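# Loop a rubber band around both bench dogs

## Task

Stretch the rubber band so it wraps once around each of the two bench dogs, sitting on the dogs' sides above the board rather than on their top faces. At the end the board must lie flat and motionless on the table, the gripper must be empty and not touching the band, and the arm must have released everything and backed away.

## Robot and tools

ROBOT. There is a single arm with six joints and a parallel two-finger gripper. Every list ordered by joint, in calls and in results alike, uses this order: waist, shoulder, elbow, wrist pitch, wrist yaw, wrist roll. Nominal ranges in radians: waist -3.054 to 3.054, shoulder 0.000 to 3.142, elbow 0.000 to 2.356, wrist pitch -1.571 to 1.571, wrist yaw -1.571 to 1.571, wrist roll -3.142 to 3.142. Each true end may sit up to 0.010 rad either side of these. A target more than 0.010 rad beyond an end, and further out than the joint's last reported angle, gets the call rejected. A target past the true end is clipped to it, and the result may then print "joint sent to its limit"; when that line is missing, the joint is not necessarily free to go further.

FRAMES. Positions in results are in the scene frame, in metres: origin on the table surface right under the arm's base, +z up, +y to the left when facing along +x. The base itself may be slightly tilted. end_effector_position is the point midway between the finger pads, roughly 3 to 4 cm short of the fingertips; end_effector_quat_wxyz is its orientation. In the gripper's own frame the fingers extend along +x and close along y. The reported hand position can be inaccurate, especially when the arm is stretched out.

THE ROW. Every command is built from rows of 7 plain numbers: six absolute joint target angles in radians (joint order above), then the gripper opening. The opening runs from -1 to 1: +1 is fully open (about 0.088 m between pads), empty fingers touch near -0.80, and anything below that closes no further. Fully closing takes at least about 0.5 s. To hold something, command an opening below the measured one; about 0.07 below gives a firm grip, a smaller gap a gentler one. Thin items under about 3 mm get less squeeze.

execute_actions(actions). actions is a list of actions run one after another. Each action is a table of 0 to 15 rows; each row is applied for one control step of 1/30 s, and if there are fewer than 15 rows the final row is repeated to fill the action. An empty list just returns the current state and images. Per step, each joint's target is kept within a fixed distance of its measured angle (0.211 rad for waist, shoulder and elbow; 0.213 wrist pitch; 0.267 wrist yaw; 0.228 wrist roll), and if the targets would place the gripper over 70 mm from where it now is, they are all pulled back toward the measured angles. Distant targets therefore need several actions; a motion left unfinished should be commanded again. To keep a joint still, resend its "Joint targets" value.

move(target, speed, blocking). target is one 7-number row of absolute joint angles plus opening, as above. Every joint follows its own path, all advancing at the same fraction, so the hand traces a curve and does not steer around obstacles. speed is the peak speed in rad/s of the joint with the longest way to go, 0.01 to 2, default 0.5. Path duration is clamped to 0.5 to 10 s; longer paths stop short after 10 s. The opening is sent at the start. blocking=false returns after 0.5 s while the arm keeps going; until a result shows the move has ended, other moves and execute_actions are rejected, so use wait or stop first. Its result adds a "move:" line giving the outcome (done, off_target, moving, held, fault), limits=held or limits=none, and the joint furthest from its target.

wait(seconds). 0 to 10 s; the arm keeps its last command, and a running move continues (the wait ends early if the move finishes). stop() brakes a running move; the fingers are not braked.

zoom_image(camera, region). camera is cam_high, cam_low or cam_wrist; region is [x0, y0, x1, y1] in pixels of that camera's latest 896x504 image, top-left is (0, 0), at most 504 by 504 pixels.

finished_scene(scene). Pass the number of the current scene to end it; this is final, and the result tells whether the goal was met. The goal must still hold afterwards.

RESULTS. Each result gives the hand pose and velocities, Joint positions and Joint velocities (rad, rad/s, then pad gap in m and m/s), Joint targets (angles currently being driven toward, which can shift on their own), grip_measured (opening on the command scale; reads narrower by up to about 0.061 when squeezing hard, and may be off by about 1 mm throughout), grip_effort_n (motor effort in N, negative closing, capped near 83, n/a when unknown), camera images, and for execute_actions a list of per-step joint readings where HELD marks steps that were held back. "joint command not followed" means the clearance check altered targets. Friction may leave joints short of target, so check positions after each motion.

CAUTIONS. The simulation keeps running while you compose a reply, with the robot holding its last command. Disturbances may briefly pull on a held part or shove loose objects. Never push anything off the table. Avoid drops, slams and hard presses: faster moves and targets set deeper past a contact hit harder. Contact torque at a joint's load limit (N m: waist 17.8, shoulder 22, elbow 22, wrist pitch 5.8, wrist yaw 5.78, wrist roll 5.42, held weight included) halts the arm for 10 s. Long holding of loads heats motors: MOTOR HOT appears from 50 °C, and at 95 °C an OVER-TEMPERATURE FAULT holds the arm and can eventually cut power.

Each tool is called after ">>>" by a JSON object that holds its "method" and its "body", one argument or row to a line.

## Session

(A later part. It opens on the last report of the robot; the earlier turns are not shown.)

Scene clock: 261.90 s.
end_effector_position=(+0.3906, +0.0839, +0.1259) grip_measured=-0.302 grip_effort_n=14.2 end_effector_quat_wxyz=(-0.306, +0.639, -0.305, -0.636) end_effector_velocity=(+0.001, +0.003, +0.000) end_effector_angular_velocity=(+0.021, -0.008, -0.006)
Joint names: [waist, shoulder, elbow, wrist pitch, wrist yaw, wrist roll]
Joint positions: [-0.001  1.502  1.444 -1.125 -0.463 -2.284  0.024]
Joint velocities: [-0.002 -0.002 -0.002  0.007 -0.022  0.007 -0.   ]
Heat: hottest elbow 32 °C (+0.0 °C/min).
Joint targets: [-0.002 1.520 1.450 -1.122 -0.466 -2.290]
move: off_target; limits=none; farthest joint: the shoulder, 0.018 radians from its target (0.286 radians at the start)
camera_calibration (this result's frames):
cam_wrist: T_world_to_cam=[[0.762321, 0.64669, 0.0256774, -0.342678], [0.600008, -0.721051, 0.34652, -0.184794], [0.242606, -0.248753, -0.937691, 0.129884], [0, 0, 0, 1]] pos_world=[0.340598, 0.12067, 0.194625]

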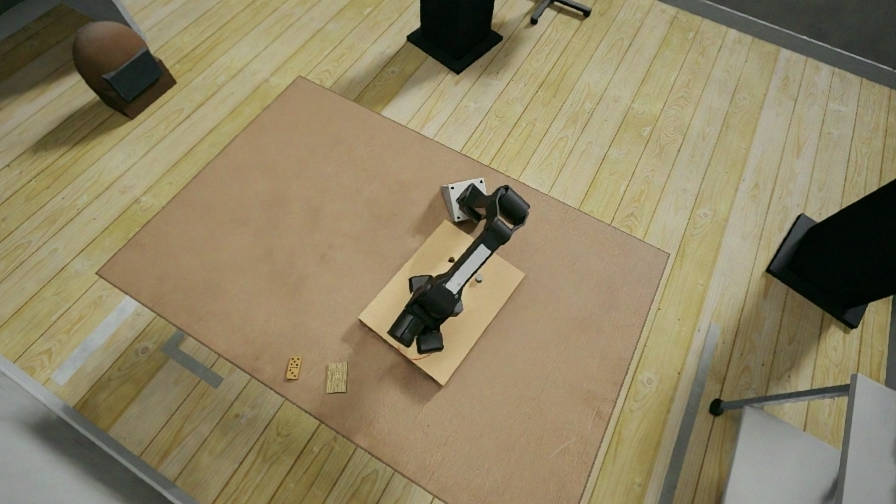

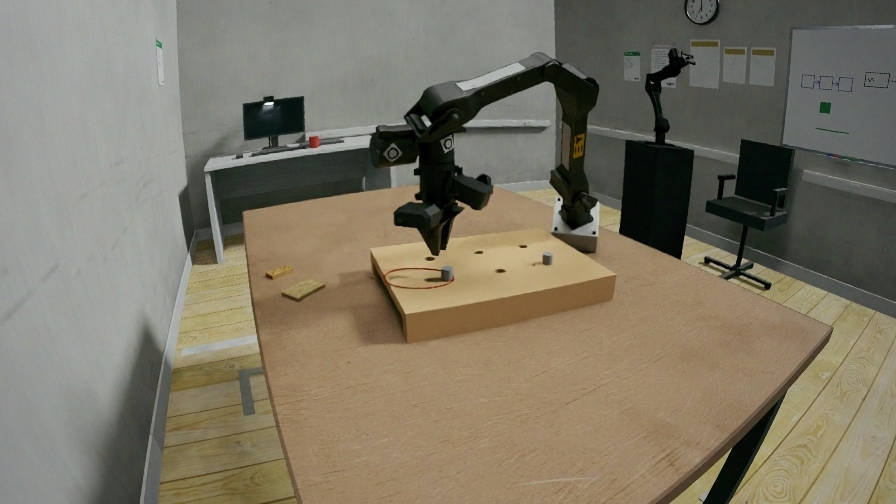

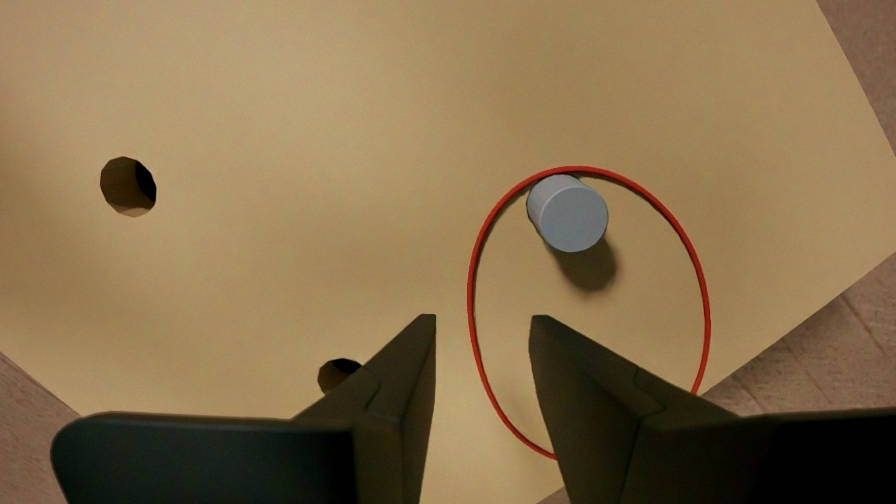

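Good. Descend.

>>> {"method": "move", "body": {
  "target": [0.06,1.55,1.337,-0.977,-0.439,-2.245,-0.3],
  "speed": 0.12
}}

Scene clock: 268.27 s.
end_effector_position=(+0.3907, +0.0840, +0.0915) grip_measured=-0.302 grip_effort_n=13.7 end_effector_quat_wxyz=(-0.299, +0.642, -0.298, -0.640) end_effector_velocity=(-0.003, -0.000, -0.001) end_effector_angular_velocity=(+0.006, +0.010, +0.015)
Joint names: [waist, shoulder, elbow, wrist pitch, wrist yaw, wrist roll]
Joint positions: [ 0.053  1.528  1.353 -0.984 -0.442 -2.251  0.024]
Joint velocities: [-0.002 -0.002 -0.007 -0.007 -0.007 -0.022  0.   ]
Heat: hottest elbow 33 °C (+1.0 °C/min).
Joint targets: [0.060 1.550 1.337 -0.977 -0.439 -2.245]
move: off_target; limits=none; farthest joint: the shoulder, 0.022 radians from its target (0.048 radians at the start)
camera_calibration (this result's frames):
cam_wrist: T_world_to_cam=[[0.748236, 0.66294, 0.0255617, -0.33782], [0.615657, -0.708194, 0.345582, -0.17989], [0.247203, -0.24284, -0.93804, 0.0953236], [0, 0, 0, 1]] pos_world=[0.339956, 0.119706, 0.160219]

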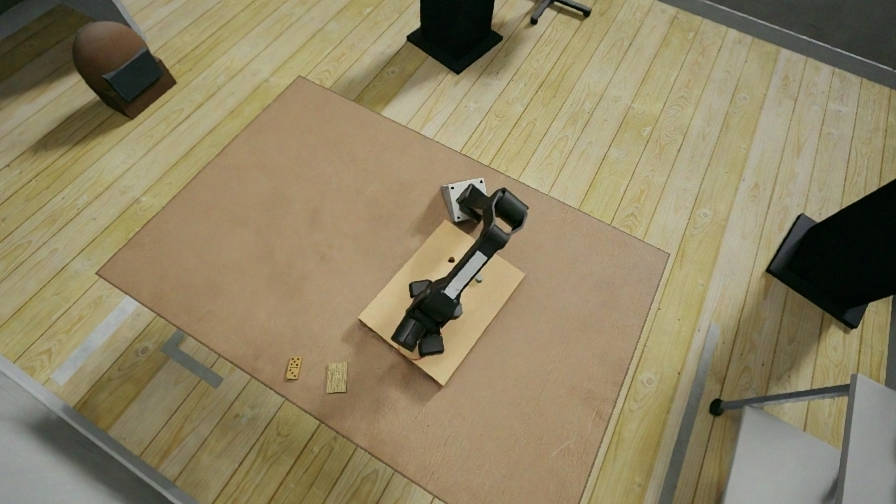

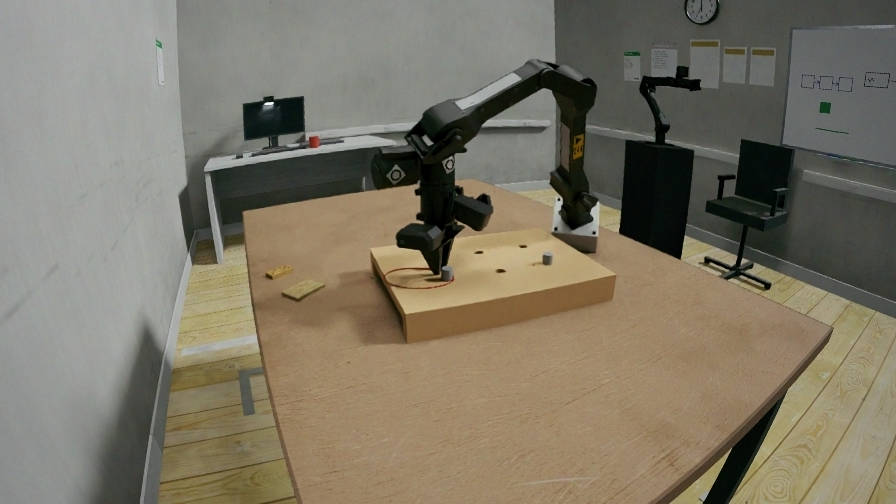

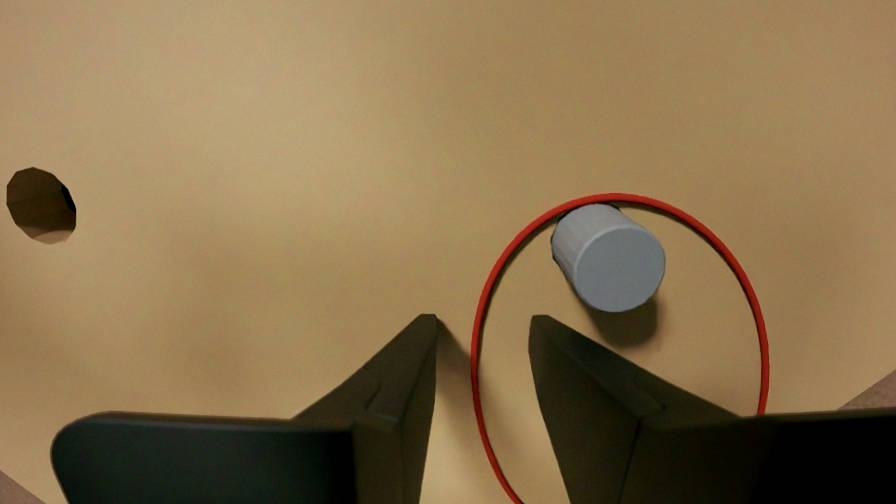

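>>> {"method": "execute_actions", "body": {
  "actions": [
    [[0.062,1.556,1.333,-0.972,-0.439,-2.245,-0.5]],
    [[0.062,1.552,1.333,-0.972,-0.439,-2.245,-0.72]],
    [[0.062,1.552,1.333,-0.972,-0.439,-2.245,-1]]
  ]
}}

Scene clock: 271.23 s.
end_effector_position=(+0.3935, +0.0866, +0.0906) grip_measured=-0.786 grip_effort_n=-83.5 end_effector_quat_wxyz=(-0.300, +0.646, -0.291, -0.639) end_effector_velocity=(-0.001, +0.003, +0.002) end_effector_angular_velocity=(+0.021, +0.002, -0.010)
Joint names: [waist, shoulder, elbow, wrist pitch, wrist yaw, wrist roll]
Joint positions: [ 0.058  1.528  1.352 -0.967 -0.447 -2.25   0.   ]
Joint velocities: [-0.002 -0.002  0.002 -0.007 -0.022  0.007 -0.   ]
Heat: hottest elbow 33 °C (+0.0 °C/min).
Joint targets: [0.062 1.552 1.333 -0.972 -0.439 -2.245]
Step readings (joint positions; steps 1 to 15: 1st action; 16 to 30: 2nd action; 31 to 45: 3rd action):
0: [0.053 1.528 1.352 -0.984 -0.442 -2.251]
1: [0.053 1.528 1.352 -0.981 -0.444 -2.251]
2: [0.055 1.528 1.352 -0.978 -0.444 -2.251]
4: [0.057 1.528 1.352 -0.974 -0.444 -2.251]
8: [0.058 1.528 1.352 -0.970 -0.446 -2.251]
15: [0.058 1.528 1.352 -0.969 -0.446 -2.251]
16: [0.058 1.528 1.352 -0.968 -0.447 -2.251]
17: [0.058 1.528 1.352 -0.966 -0.448 -2.250]
19: [0.058 1.528 1.352 -0.966 -0.448 -2.250]
23: [0.058 1.528 1.352 -0.966 -0.448 -2.250]
30: [0.058 1.528 1.352 -0.966 -0.448 -2.250]
31: [0.058 1.528 1.352 -0.966 -0.448 -2.250]
32: [0.058 1.528 1.352 -0.966 -0.447 -2.250]
34: [0.058 1.528 1.352 -0.967 -0.447 -2.250]
38: [0.058 1.528 1.352 -0.967 -0.447 -2.250]
45: Joint positions above
camera_calibration (this result's frames):
cam_wrist: T_world_to_cam=[[0.740597, 0.6708, 0.039297, -0.340487], [0.61914, -0.70395, 0.348024, -0.1815], [0.261117, -0.233415, -0.936662, 0.0880398], [0, 0, 0, 1]] pos_world=[0.341549, 0.121182, 0.15901]

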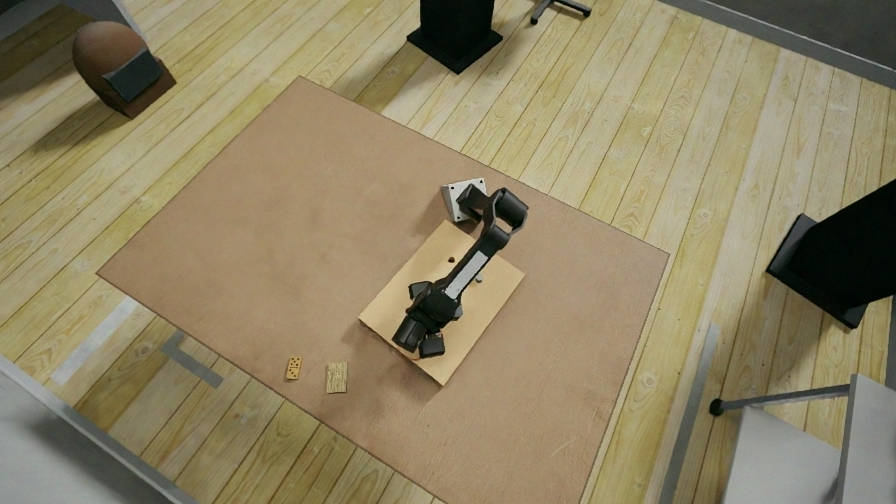

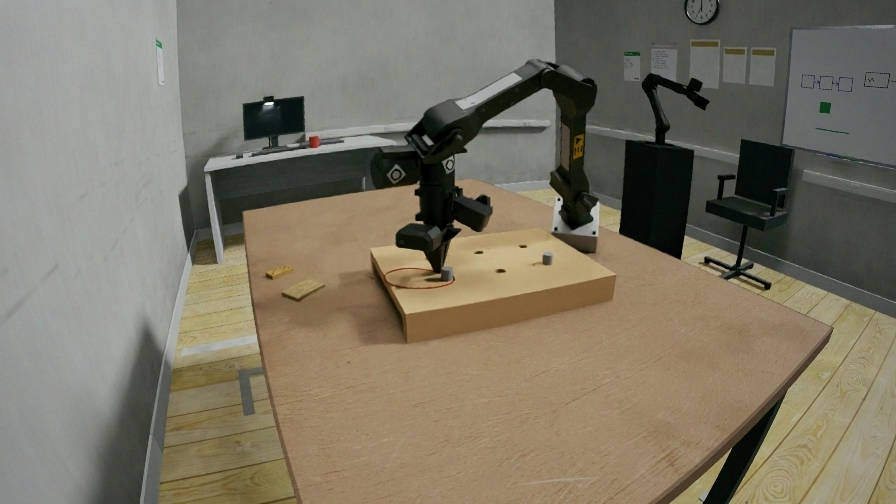

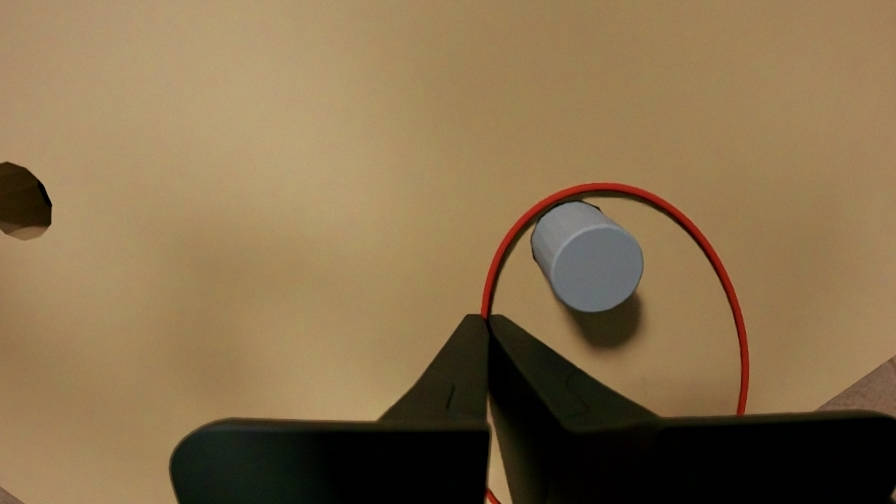

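>>> {"method": "move", "body": {
  "target": [0.226,1.238,1.112,-1.062,-0.394,-1.268,-1],
  "speed": 0.35
}}

Scene clock: 279.53 s.
end_effector_position=(+0.3044, +0.1300, +0.1038) grip_measured=-0.786 grip_effort_n=-83.5 end_effector_quat_wxyz=(+0.515, -0.439, +0.554, +0.485) end_effector_velocity=(+0.001, +0.003, +0.000) end_effector_angular_velocity=(+0.024, -0.005, +0.021)
Joint names: [waist, shoulder, elbow, wrist pitch, wrist yaw, wrist roll]
Joint positions: [ 0.222  1.247  1.123 -1.059 -0.397 -1.274  0.   ]
Joint velocities: [-0.002 -0.002 -0.002  0.007 -0.022 -0.022 -0.   ]
Heat: hottest shoulder 32 °C (-2.0 °C/min).
Joint targets: [0.226 1.238 1.112 -1.062 -0.394 -1.268]
move: off_target; limits=none; farthest joint: the elbow, 0.011 radians from its target (0.240 radians at the start)
camera_calibration (this result's frames):
cam_wrist: T_world_to_cam=[[0.990986, -0.118768, -0.0619685, -0.267238], [-0.0909107, -0.935989, 0.340087, 0.146828], [-0.0983935, -0.331388, -0.93835, 0.256159], [0, 0, 0, 1]] pos_world=[0.303382, 0.190578, 0.173872]

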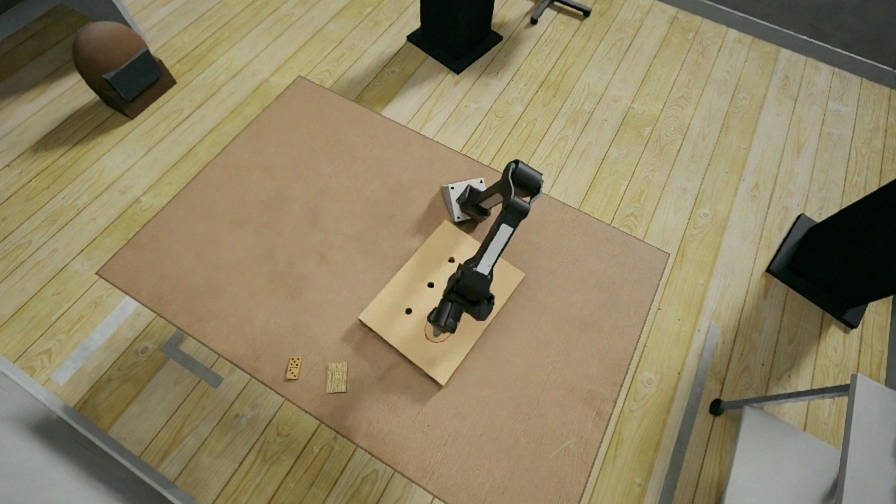

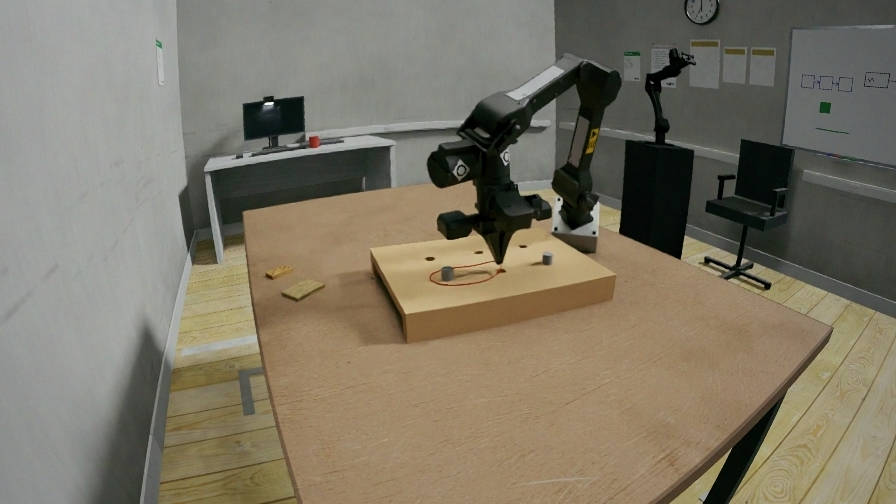

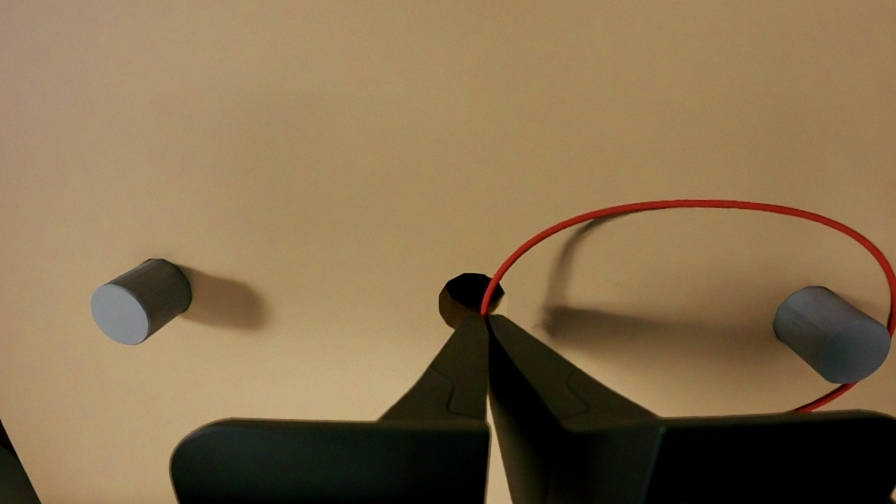

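>>> {"method": "move", "body": {
  "target": [0.307,1.058,1.0,-1.188,-0.396,-1.22,-1],
  "speed": 0.12
}}

Scene clock: 287.37 s.
end_effector_position=(+0.2436, +0.1431, +0.1197) grip_measured=-0.786 grip_effort_n=-83.5 end_effector_quat_wxyz=(+0.495, -0.415, +0.571, +0.507) end_effector_velocity=(-0.002, -0.002, +0.001) end_effector_angular_velocity=(-0.007, -0.000, +0.006)
Joint names: [waist, shoulder, elbow, wrist pitch, wrist yaw, wrist roll]
Joint positions: [ 0.303  1.067  1.013 -1.183 -0.397 -1.226  0.   ]
Joint velocities: [-0.002 -0.007 -0.002 -0.007  0.007 -0.007 -0.   ]
Heat: hottest shoulder 32 °C (-1.0 °C/min).
Joint targets: [0.307 1.058 1.000 -1.188 -0.396 -1.220]
move: off_target; limits=none; farthest joint: the elbow, 0.013 radians from its target (0.123 radians at the start)
camera_calibration (this result's frames):
cam_wrist: T_world_to_cam=[[0.982593, -0.116878, -0.1444, -0.192748], [-0.0630029, -0.940877, 0.332837, 0.142841], [-0.174764, -0.317946, -0.931863, 0.285313], [0, 0, 0, 1]] pos_world=[0.248255, 0.202582, 0.190497]

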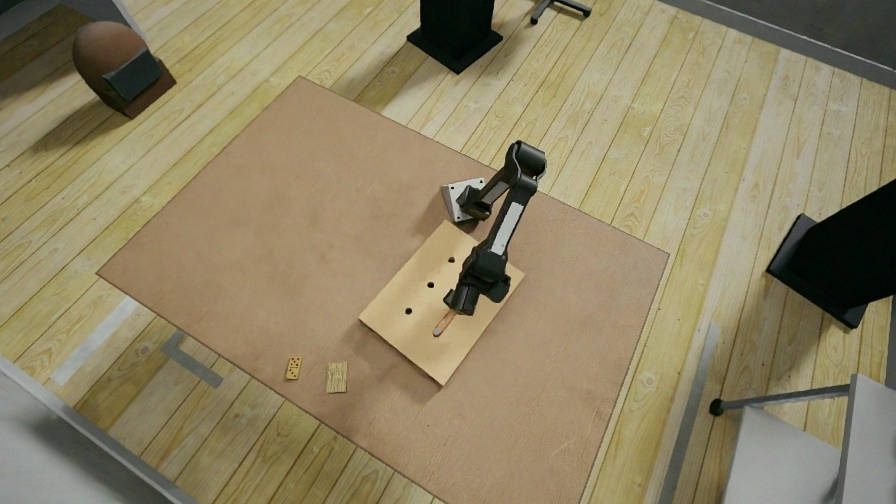

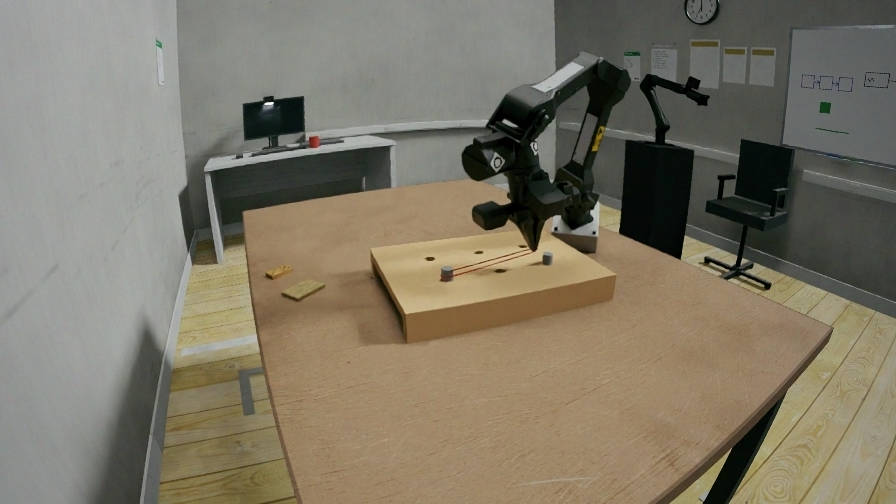

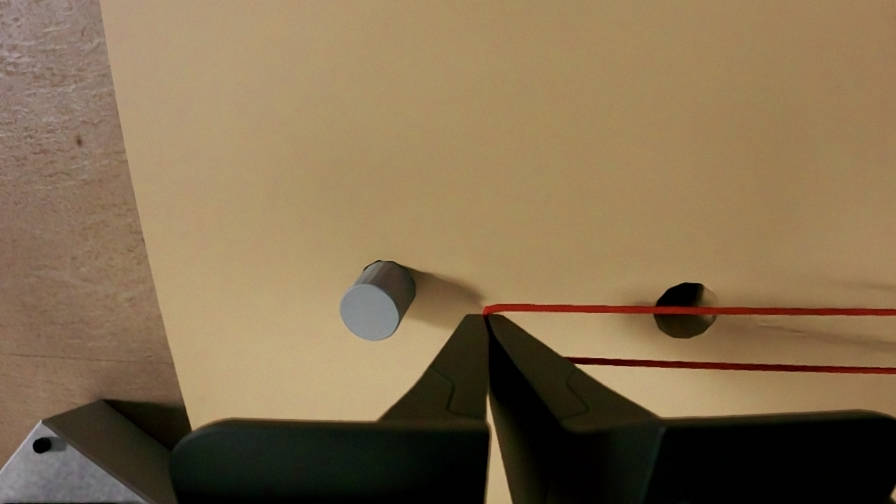

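>>> {"method": "move", "body": {
  "target": [0.512,0.80,0.828,-1.203,-0.32,-1.016,-1],
  "speed": 0.12
}}

Scene clock: 294.57 s.
end_effector_position=(+0.1825, +0.1516, +0.1250) grip_measured=-0.786 grip_effort_n=-83.5 end_effector_quat_wxyz=(+0.497, -0.419, +0.569, +0.504) end_effector_velocity=(-0.006, -0.004, -0.001) end_effector_angular_velocity=(-0.018, +0.022, -0.010)
Joint names: [waist, shoulder, elbow, wrist pitch, wrist yaw, wrist roll]
Joint positions: [ 0.506  0.808  0.844 -1.193 -0.317 -1.022  0.   ]
Joint velocities: [ 0.002 -0.002 -0.007 -0.022  0.007  0.007  0.   ]
Heat: hottest shoulder 32 °C (-1.0 °C/min).
Joint targets: [0.512 0.800 0.828 -1.203 -0.320 -1.016]
move: off_target; limits=none; farthest joint: the elbow, 0.016 radians from its target (0.185 radians at the start)
camera_calibration (this result's frames):
cam_wrist: T_world_to_cam=[[0.984164, -0.115915, -0.134107, -0.132665], [-0.0650776, -0.940002, 0.334905, 0.145313], [-0.164882, -0.320874, -0.93266, 0.281023], [0, 0, 0, 1]] pos_world=[0.186357, 0.211389, 0.195641]

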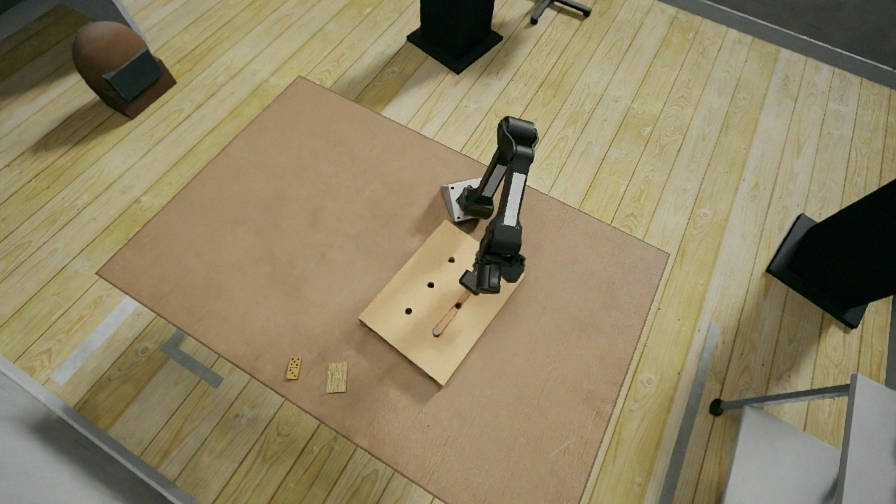

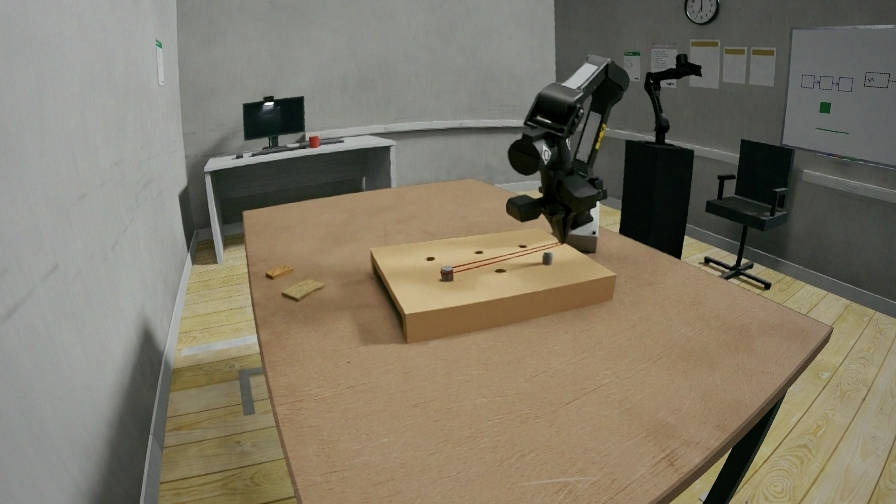

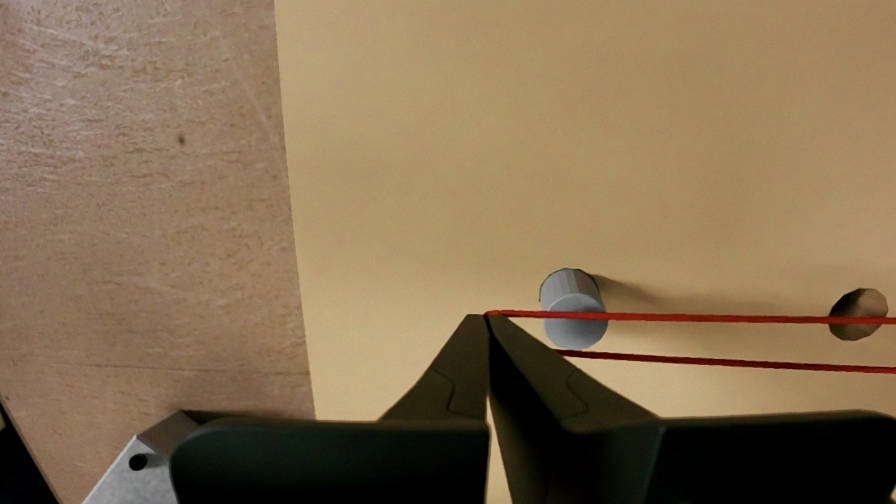

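>>> {"method": "zoom_image", "body": {
  "camera": "cam_low",
  "region": [420, 200, 620, 310]
}}

Region (420, 200, 620, 310) of cam_low's 896x504 image, scaled by 2.520, with more detail than that image has; it fills the top 277 rows of this view, and the rest is white.

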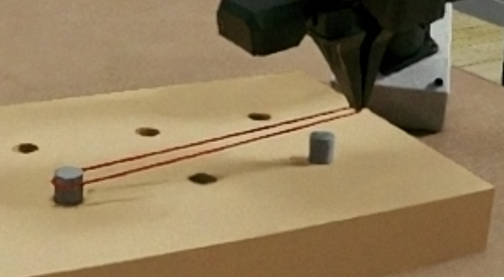

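>>> {"method": "move", "body": {
  "target": [0.58,0.786,0.763,-1.143,-0.296,-0.952,-1],
  "speed": 0.08
}}

>>> {"method": "zoom_image", "body": {
  "camera": "cam_low",
  "region": [420, 200, 620, 310]
}}

Scene clock: 304.23 s.
end_effector_position=(+0.1722, +0.1517, +0.1113) grip_measured=-0.786 grip_effort_n=-83.5 end_effector_quat_wxyz=(+0.493, -0.416, +0.574, +0.505) end_effector_velocity=(+0.001, -0.004, -0.002) end_effector_angular_velocity=(-0.018, -0.013, +0.009)
Joint names: [waist, shoulder, elbow, wrist pitch, wrist yaw, wrist roll]
Joint positions: [ 0.573  0.793  0.78  -1.138 -0.292 -0.958  0.   ]
Joint velocities: [-0.002 -0.002 -0.007  0.007  0.022 -0.007 -0.   ]
Heat: hottest shoulder 32 °C (+0.0 °C/min).
Joint targets: [0.580 0.786 0.763 -1.143 -0.296 -0.952]
move: off_target; limits=none; farthest joint: the elbow, 0.017 radians from its target (0.081 radians at the start)
camera_calibration (this result's frames):
cam_wrist: T_world_to_cam=[[0.982049, -0.119342, -0.146074, -0.122158], [-0.0635239, -0.938417, 0.339616, 0.148282], [-0.177609, -0.32424, -0.929152, 0.268931], [0, 0, 0, 1]] pos_world=[0.177149, 0.21177, 0.181675]

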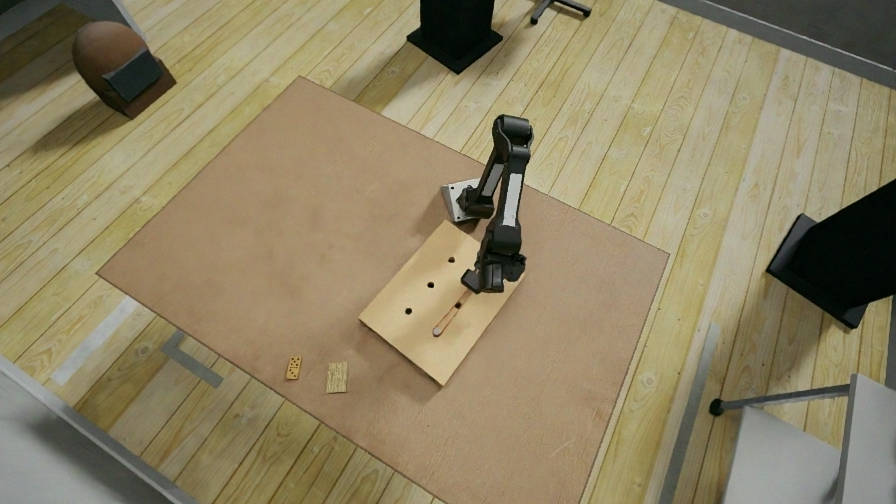

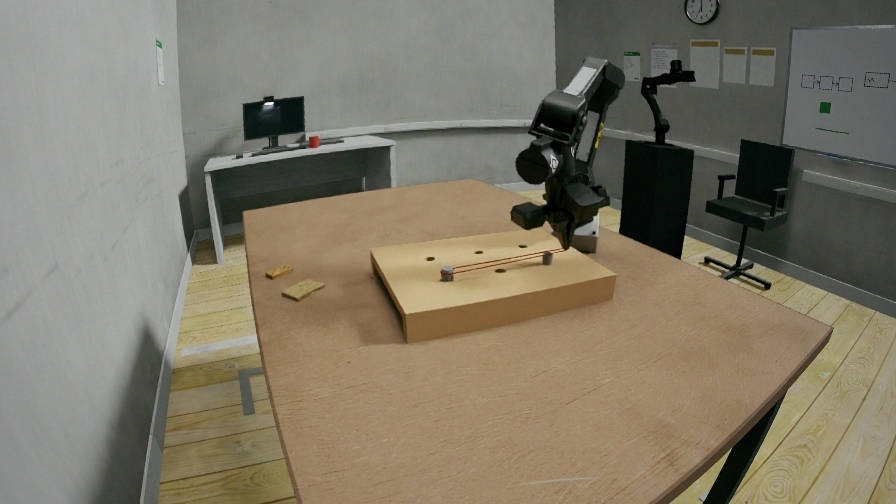

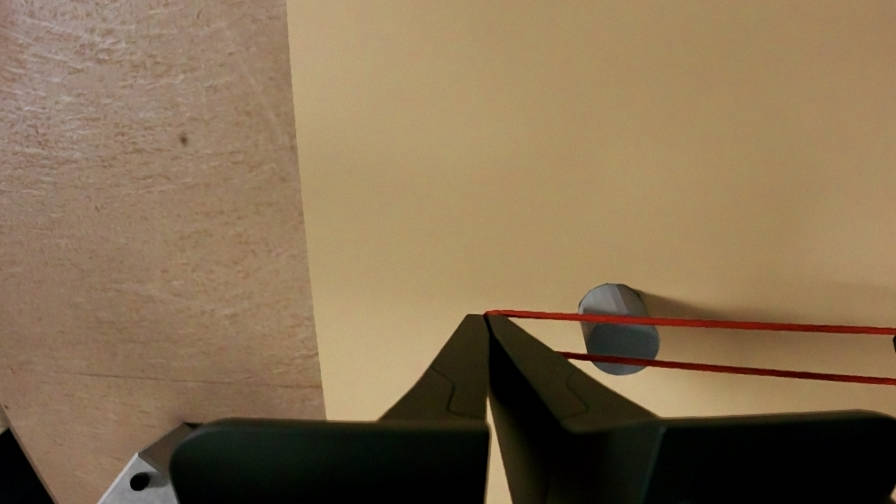

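Region (420, 200, 620, 310) of cam_low's 896x504 image, scaled by 2.520, with more detail than that image has; it fills the top 277 rows of this view, and the rest is white.

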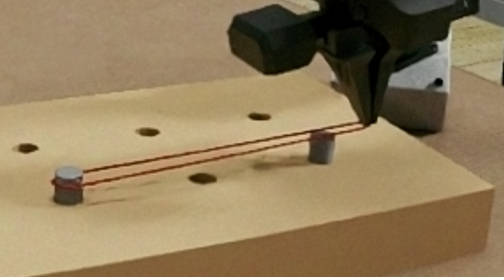

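>>> {"method": "move", "body": {
  "target": [0.601,0.826,0.725,-1.08,-0.288,-0.932,-1],
  "speed": 0.06
}}

>>> {"method": "zoom_image", "body": {
  "camera": "cam_low",
  "region": [420, 200, 620, 310]
}}

Scene clock: 309.37 s.
end_effector_position=(+0.1730, +0.1520, +0.0988) grip_measured=-0.786 grip_effort_n=-83.5 end_effector_quat_wxyz=(+0.494, -0.416, +0.573, +0.504) end_effector_velocity=(-0.003, -0.002, -0.001) end_effector_angular_velocity=(-0.002, +0.017, +0.001)
Joint names: [waist, shoulder, elbow, wrist pitch, wrist yaw, wrist roll]
Joint positions: [ 0.593  0.813  0.744 -1.074 -0.283 -0.938  0.   ]
Joint velocities: [-0.002  0.002 -0.007 -0.007 -0.007 -0.007 -0.   ]
Heat: hottest elbow 32 °C (+0.0 °C/min).
Joint targets: [0.601 0.826 0.725 -1.080 -0.288 -0.932]
move: off_target; limits=none; farthest joint: the elbow, 0.019 radians from its target (0.055 radians at the start)
camera_calibration (this result's frames):
cam_wrist: T_world_to_cam=[[0.982334, -0.119443, -0.144061, -0.124998], [-0.0643687, -0.938507, 0.339207, 0.153055], [-0.175718, -0.323942, -0.929616, 0.257242], [0, 0, 0, 1]] pos_world=[0.177844, 0.212045, 0.169212]

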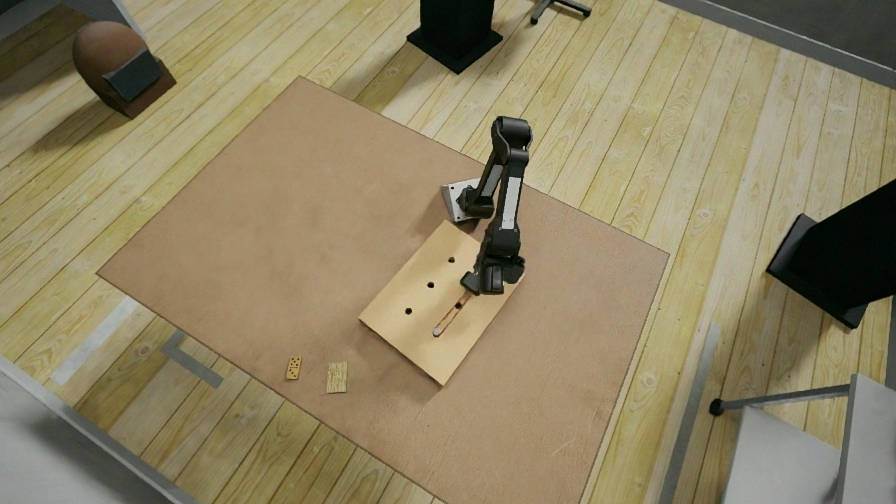

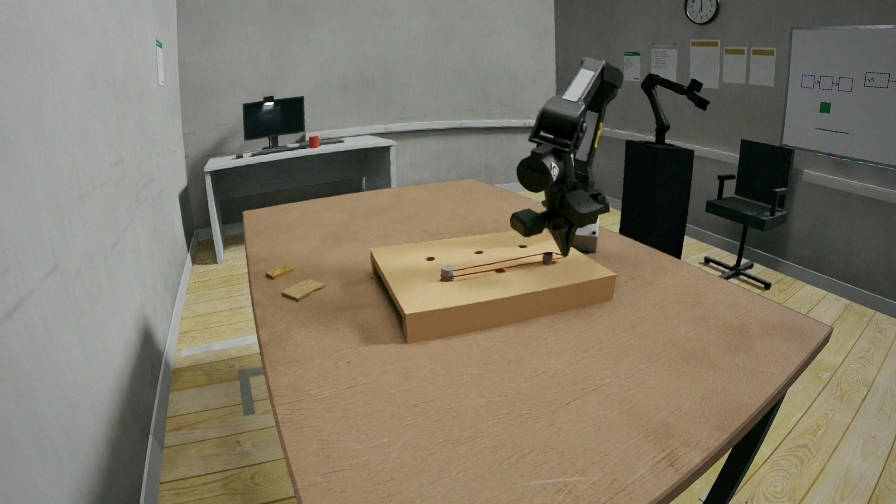

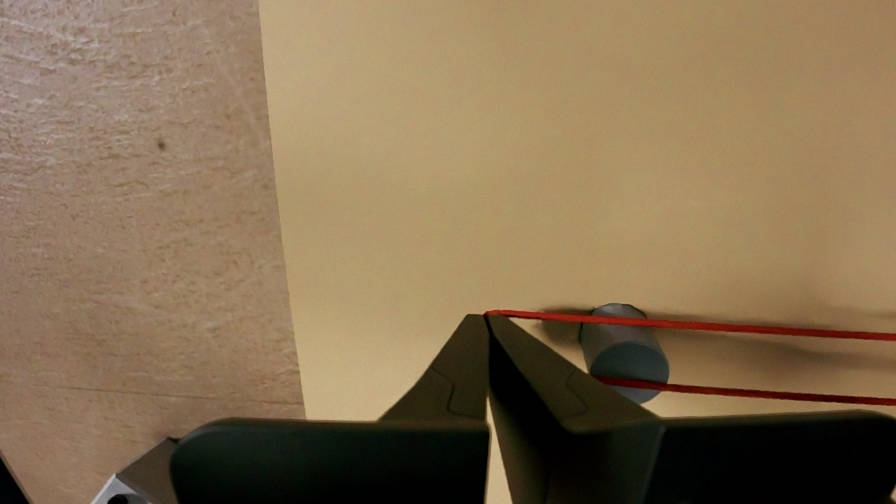

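Region (420, 200, 620, 310) of cam_low's 896x504 image, scaled by 2.520, with more detail than that image has; it fills the top 277 rows of this view, and the rest is white.

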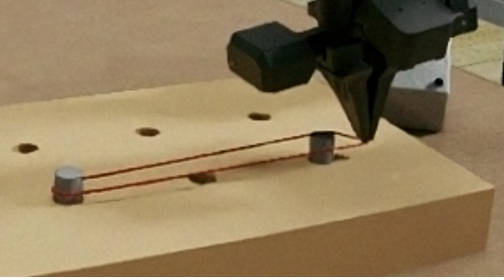

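>>> {"method": "move", "body": {
  "target": [0.512,0.793,0.709,-1.101,-0.322,-1.017,-1],
  "speed": 0.06
}}

>>> {"method": "zoom_image", "body": {
  "camera": "cam_low",
  "region": [420, 200, 620, 310]
}}

Scene clock: 316.47 s.
end_effector_position=(+0.1740, +0.1418, +0.0997) grip_measured=-0.786 grip_effort_n=-83.5 end_effector_quat_wxyz=(+0.497, -0.417, +0.572, +0.503) end_effector_velocity=(+0.002, -0.002, -0.000) end_effector_angular_velocity=(-0.005, -0.012, +0.004)
Joint names: [waist, shoulder, elbow, wrist pitch, wrist yaw, wrist roll]
Joint positions: [ 0.512  0.798  0.728 -1.089 -0.314 -1.011  0.   ]
Joint velocities: [-0.007 -0.002 -0.002  0.007  0.007 -0.007 -0.   ]
Heat: hottest elbow 32 °C (+0.0 °C/min).
Joint targets: [0.512 0.793 0.709 -1.101 -0.322 -1.017]
move: off_target; limits=none; farthest joint: the elbow, 0.019 radians from its target (0.035 radians at the start)
camera_calibration (this result's frames):
cam_wrist: T_world_to_cam=[[0.982999, -0.121828, -0.137374, -0.127509], [-0.0691516, -0.938723, 0.337665, 0.144259], [-0.170093, -0.322424, -0.931188, 0.253846], [0, 0, 0, 1]] pos_world=[0.178494, 0.201731, 0.17015]

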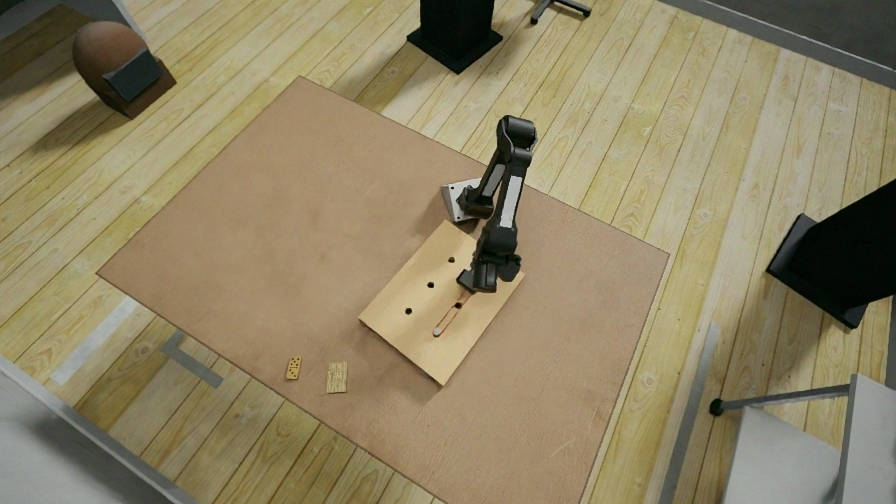

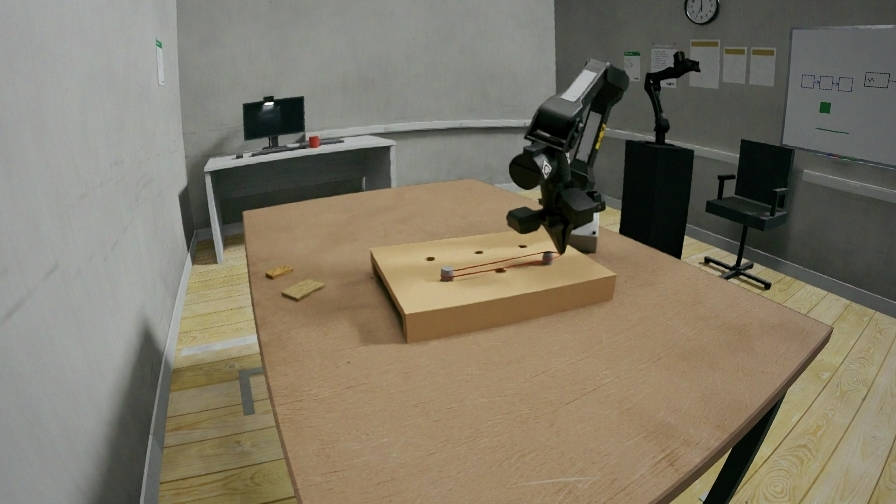

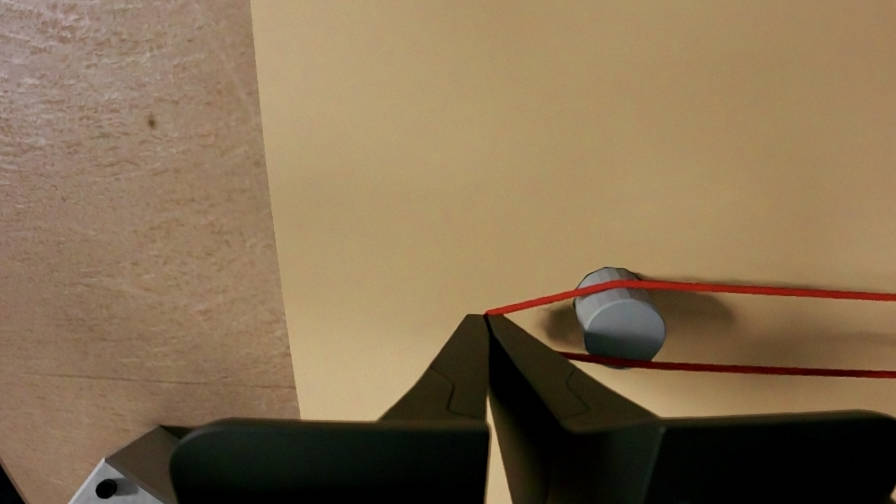

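Region (420, 200, 620, 310) of cam_low's 896x504 image, scaled by 2.520, with more detail than that image has; it fills the top 277 rows of this view, and the rest is white.

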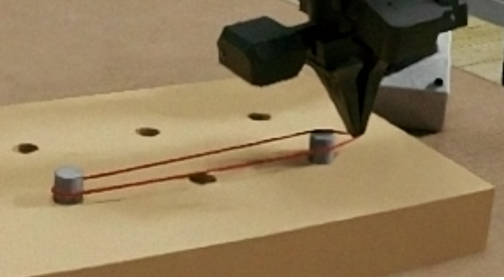

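Almost off the edge; another ~7 mm.

>>> {"method": "move", "body": {
  "target": [0.455,0.788,0.696,-1.112,-0.345,-1.07,-1],
  "speed": 0.06
}}

>>> {"method": "zoom_image", "body": {
  "camera": "cam_low",
  "region": [420, 200, 620, 310]
}}

Scene clock: 319.90 s.
end_effector_position=(+0.1734, +0.1350, +0.0993) grip_measured=-0.786 grip_effort_n=-83.5 end_effector_quat_wxyz=(+0.497, -0.415, +0.572, +0.503) end_effector_velocity=(-0.004, +0.001, -0.001) end_effector_angular_velocity=(+0.014, +0.022, -0.002)
Joint names: [waist, shoulder, elbow, wrist pitch, wrist yaw, wrist roll]
Joint positions: [ 0.456  0.793  0.715 -1.099 -0.339 -1.064  0.   ]
Joint velocities: [-0.002  0.002 -0.007 -0.007 -0.022 -0.007 -0.   ]
Heat: hottest elbow 32 °C (+0.0 °C/min).
Joint targets: [0.455 0.788 0.696 -1.112 -0.345 -1.070]
move: off_target; limits=none; farthest joint: the elbow, 0.019 radians from its target (0.032 radians at the start)
camera_calibration (this result's frames):
cam_wrist: T_world_to_cam=[[0.982476, -0.123528, -0.139578, -0.127287], [-0.0704322, -0.939372, 0.335587, 0.13843], [-0.17257, -0.319876, -0.931611, 0.251291], [0, 0, 0, 1]] pos_world=[0.178172, 0.194695, 0.169884]

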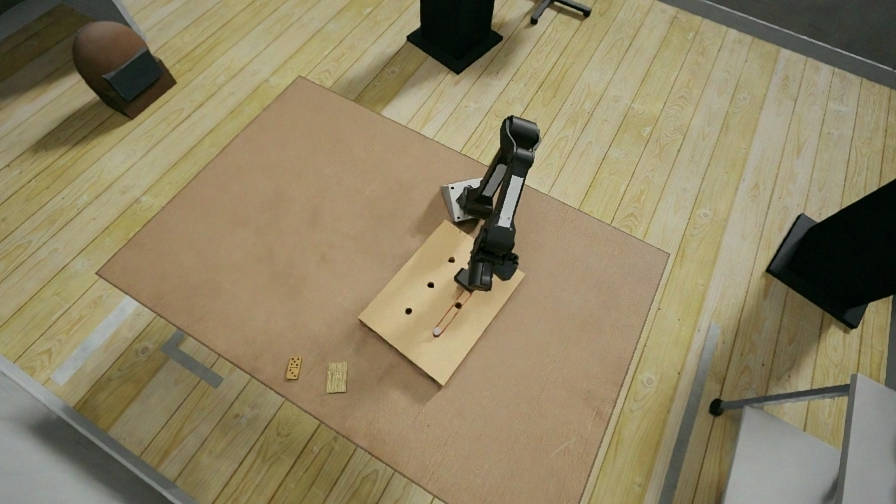

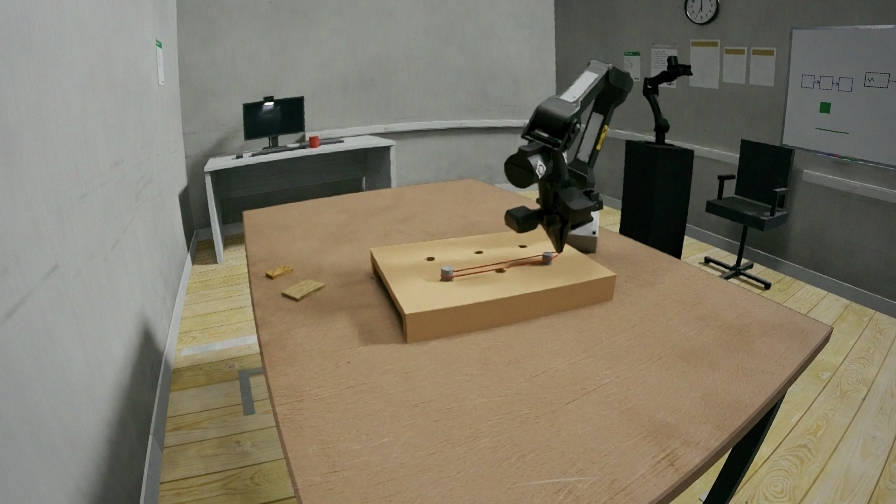

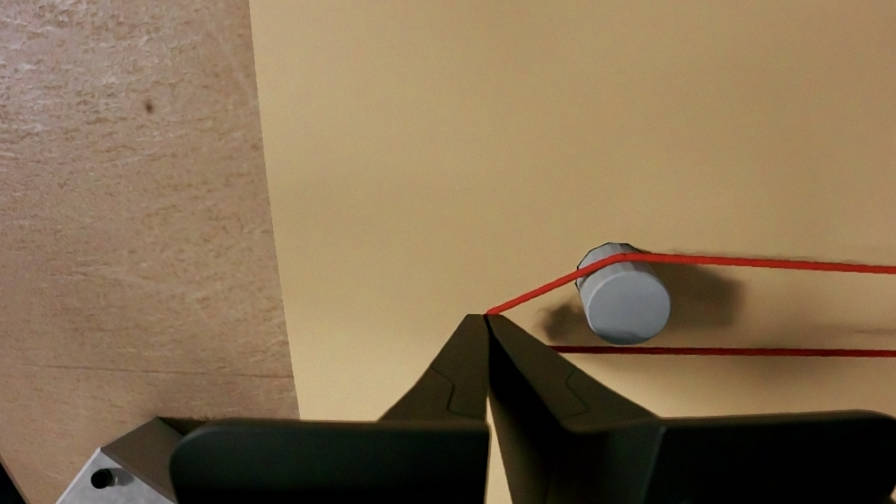

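Region (420, 200, 620, 310) of cam_low's 896x504 image, scaled by 2.520, with more detail than that image has; it fills the top 277 rows of this view, and the rest is white.

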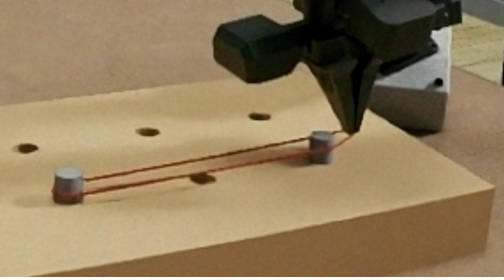

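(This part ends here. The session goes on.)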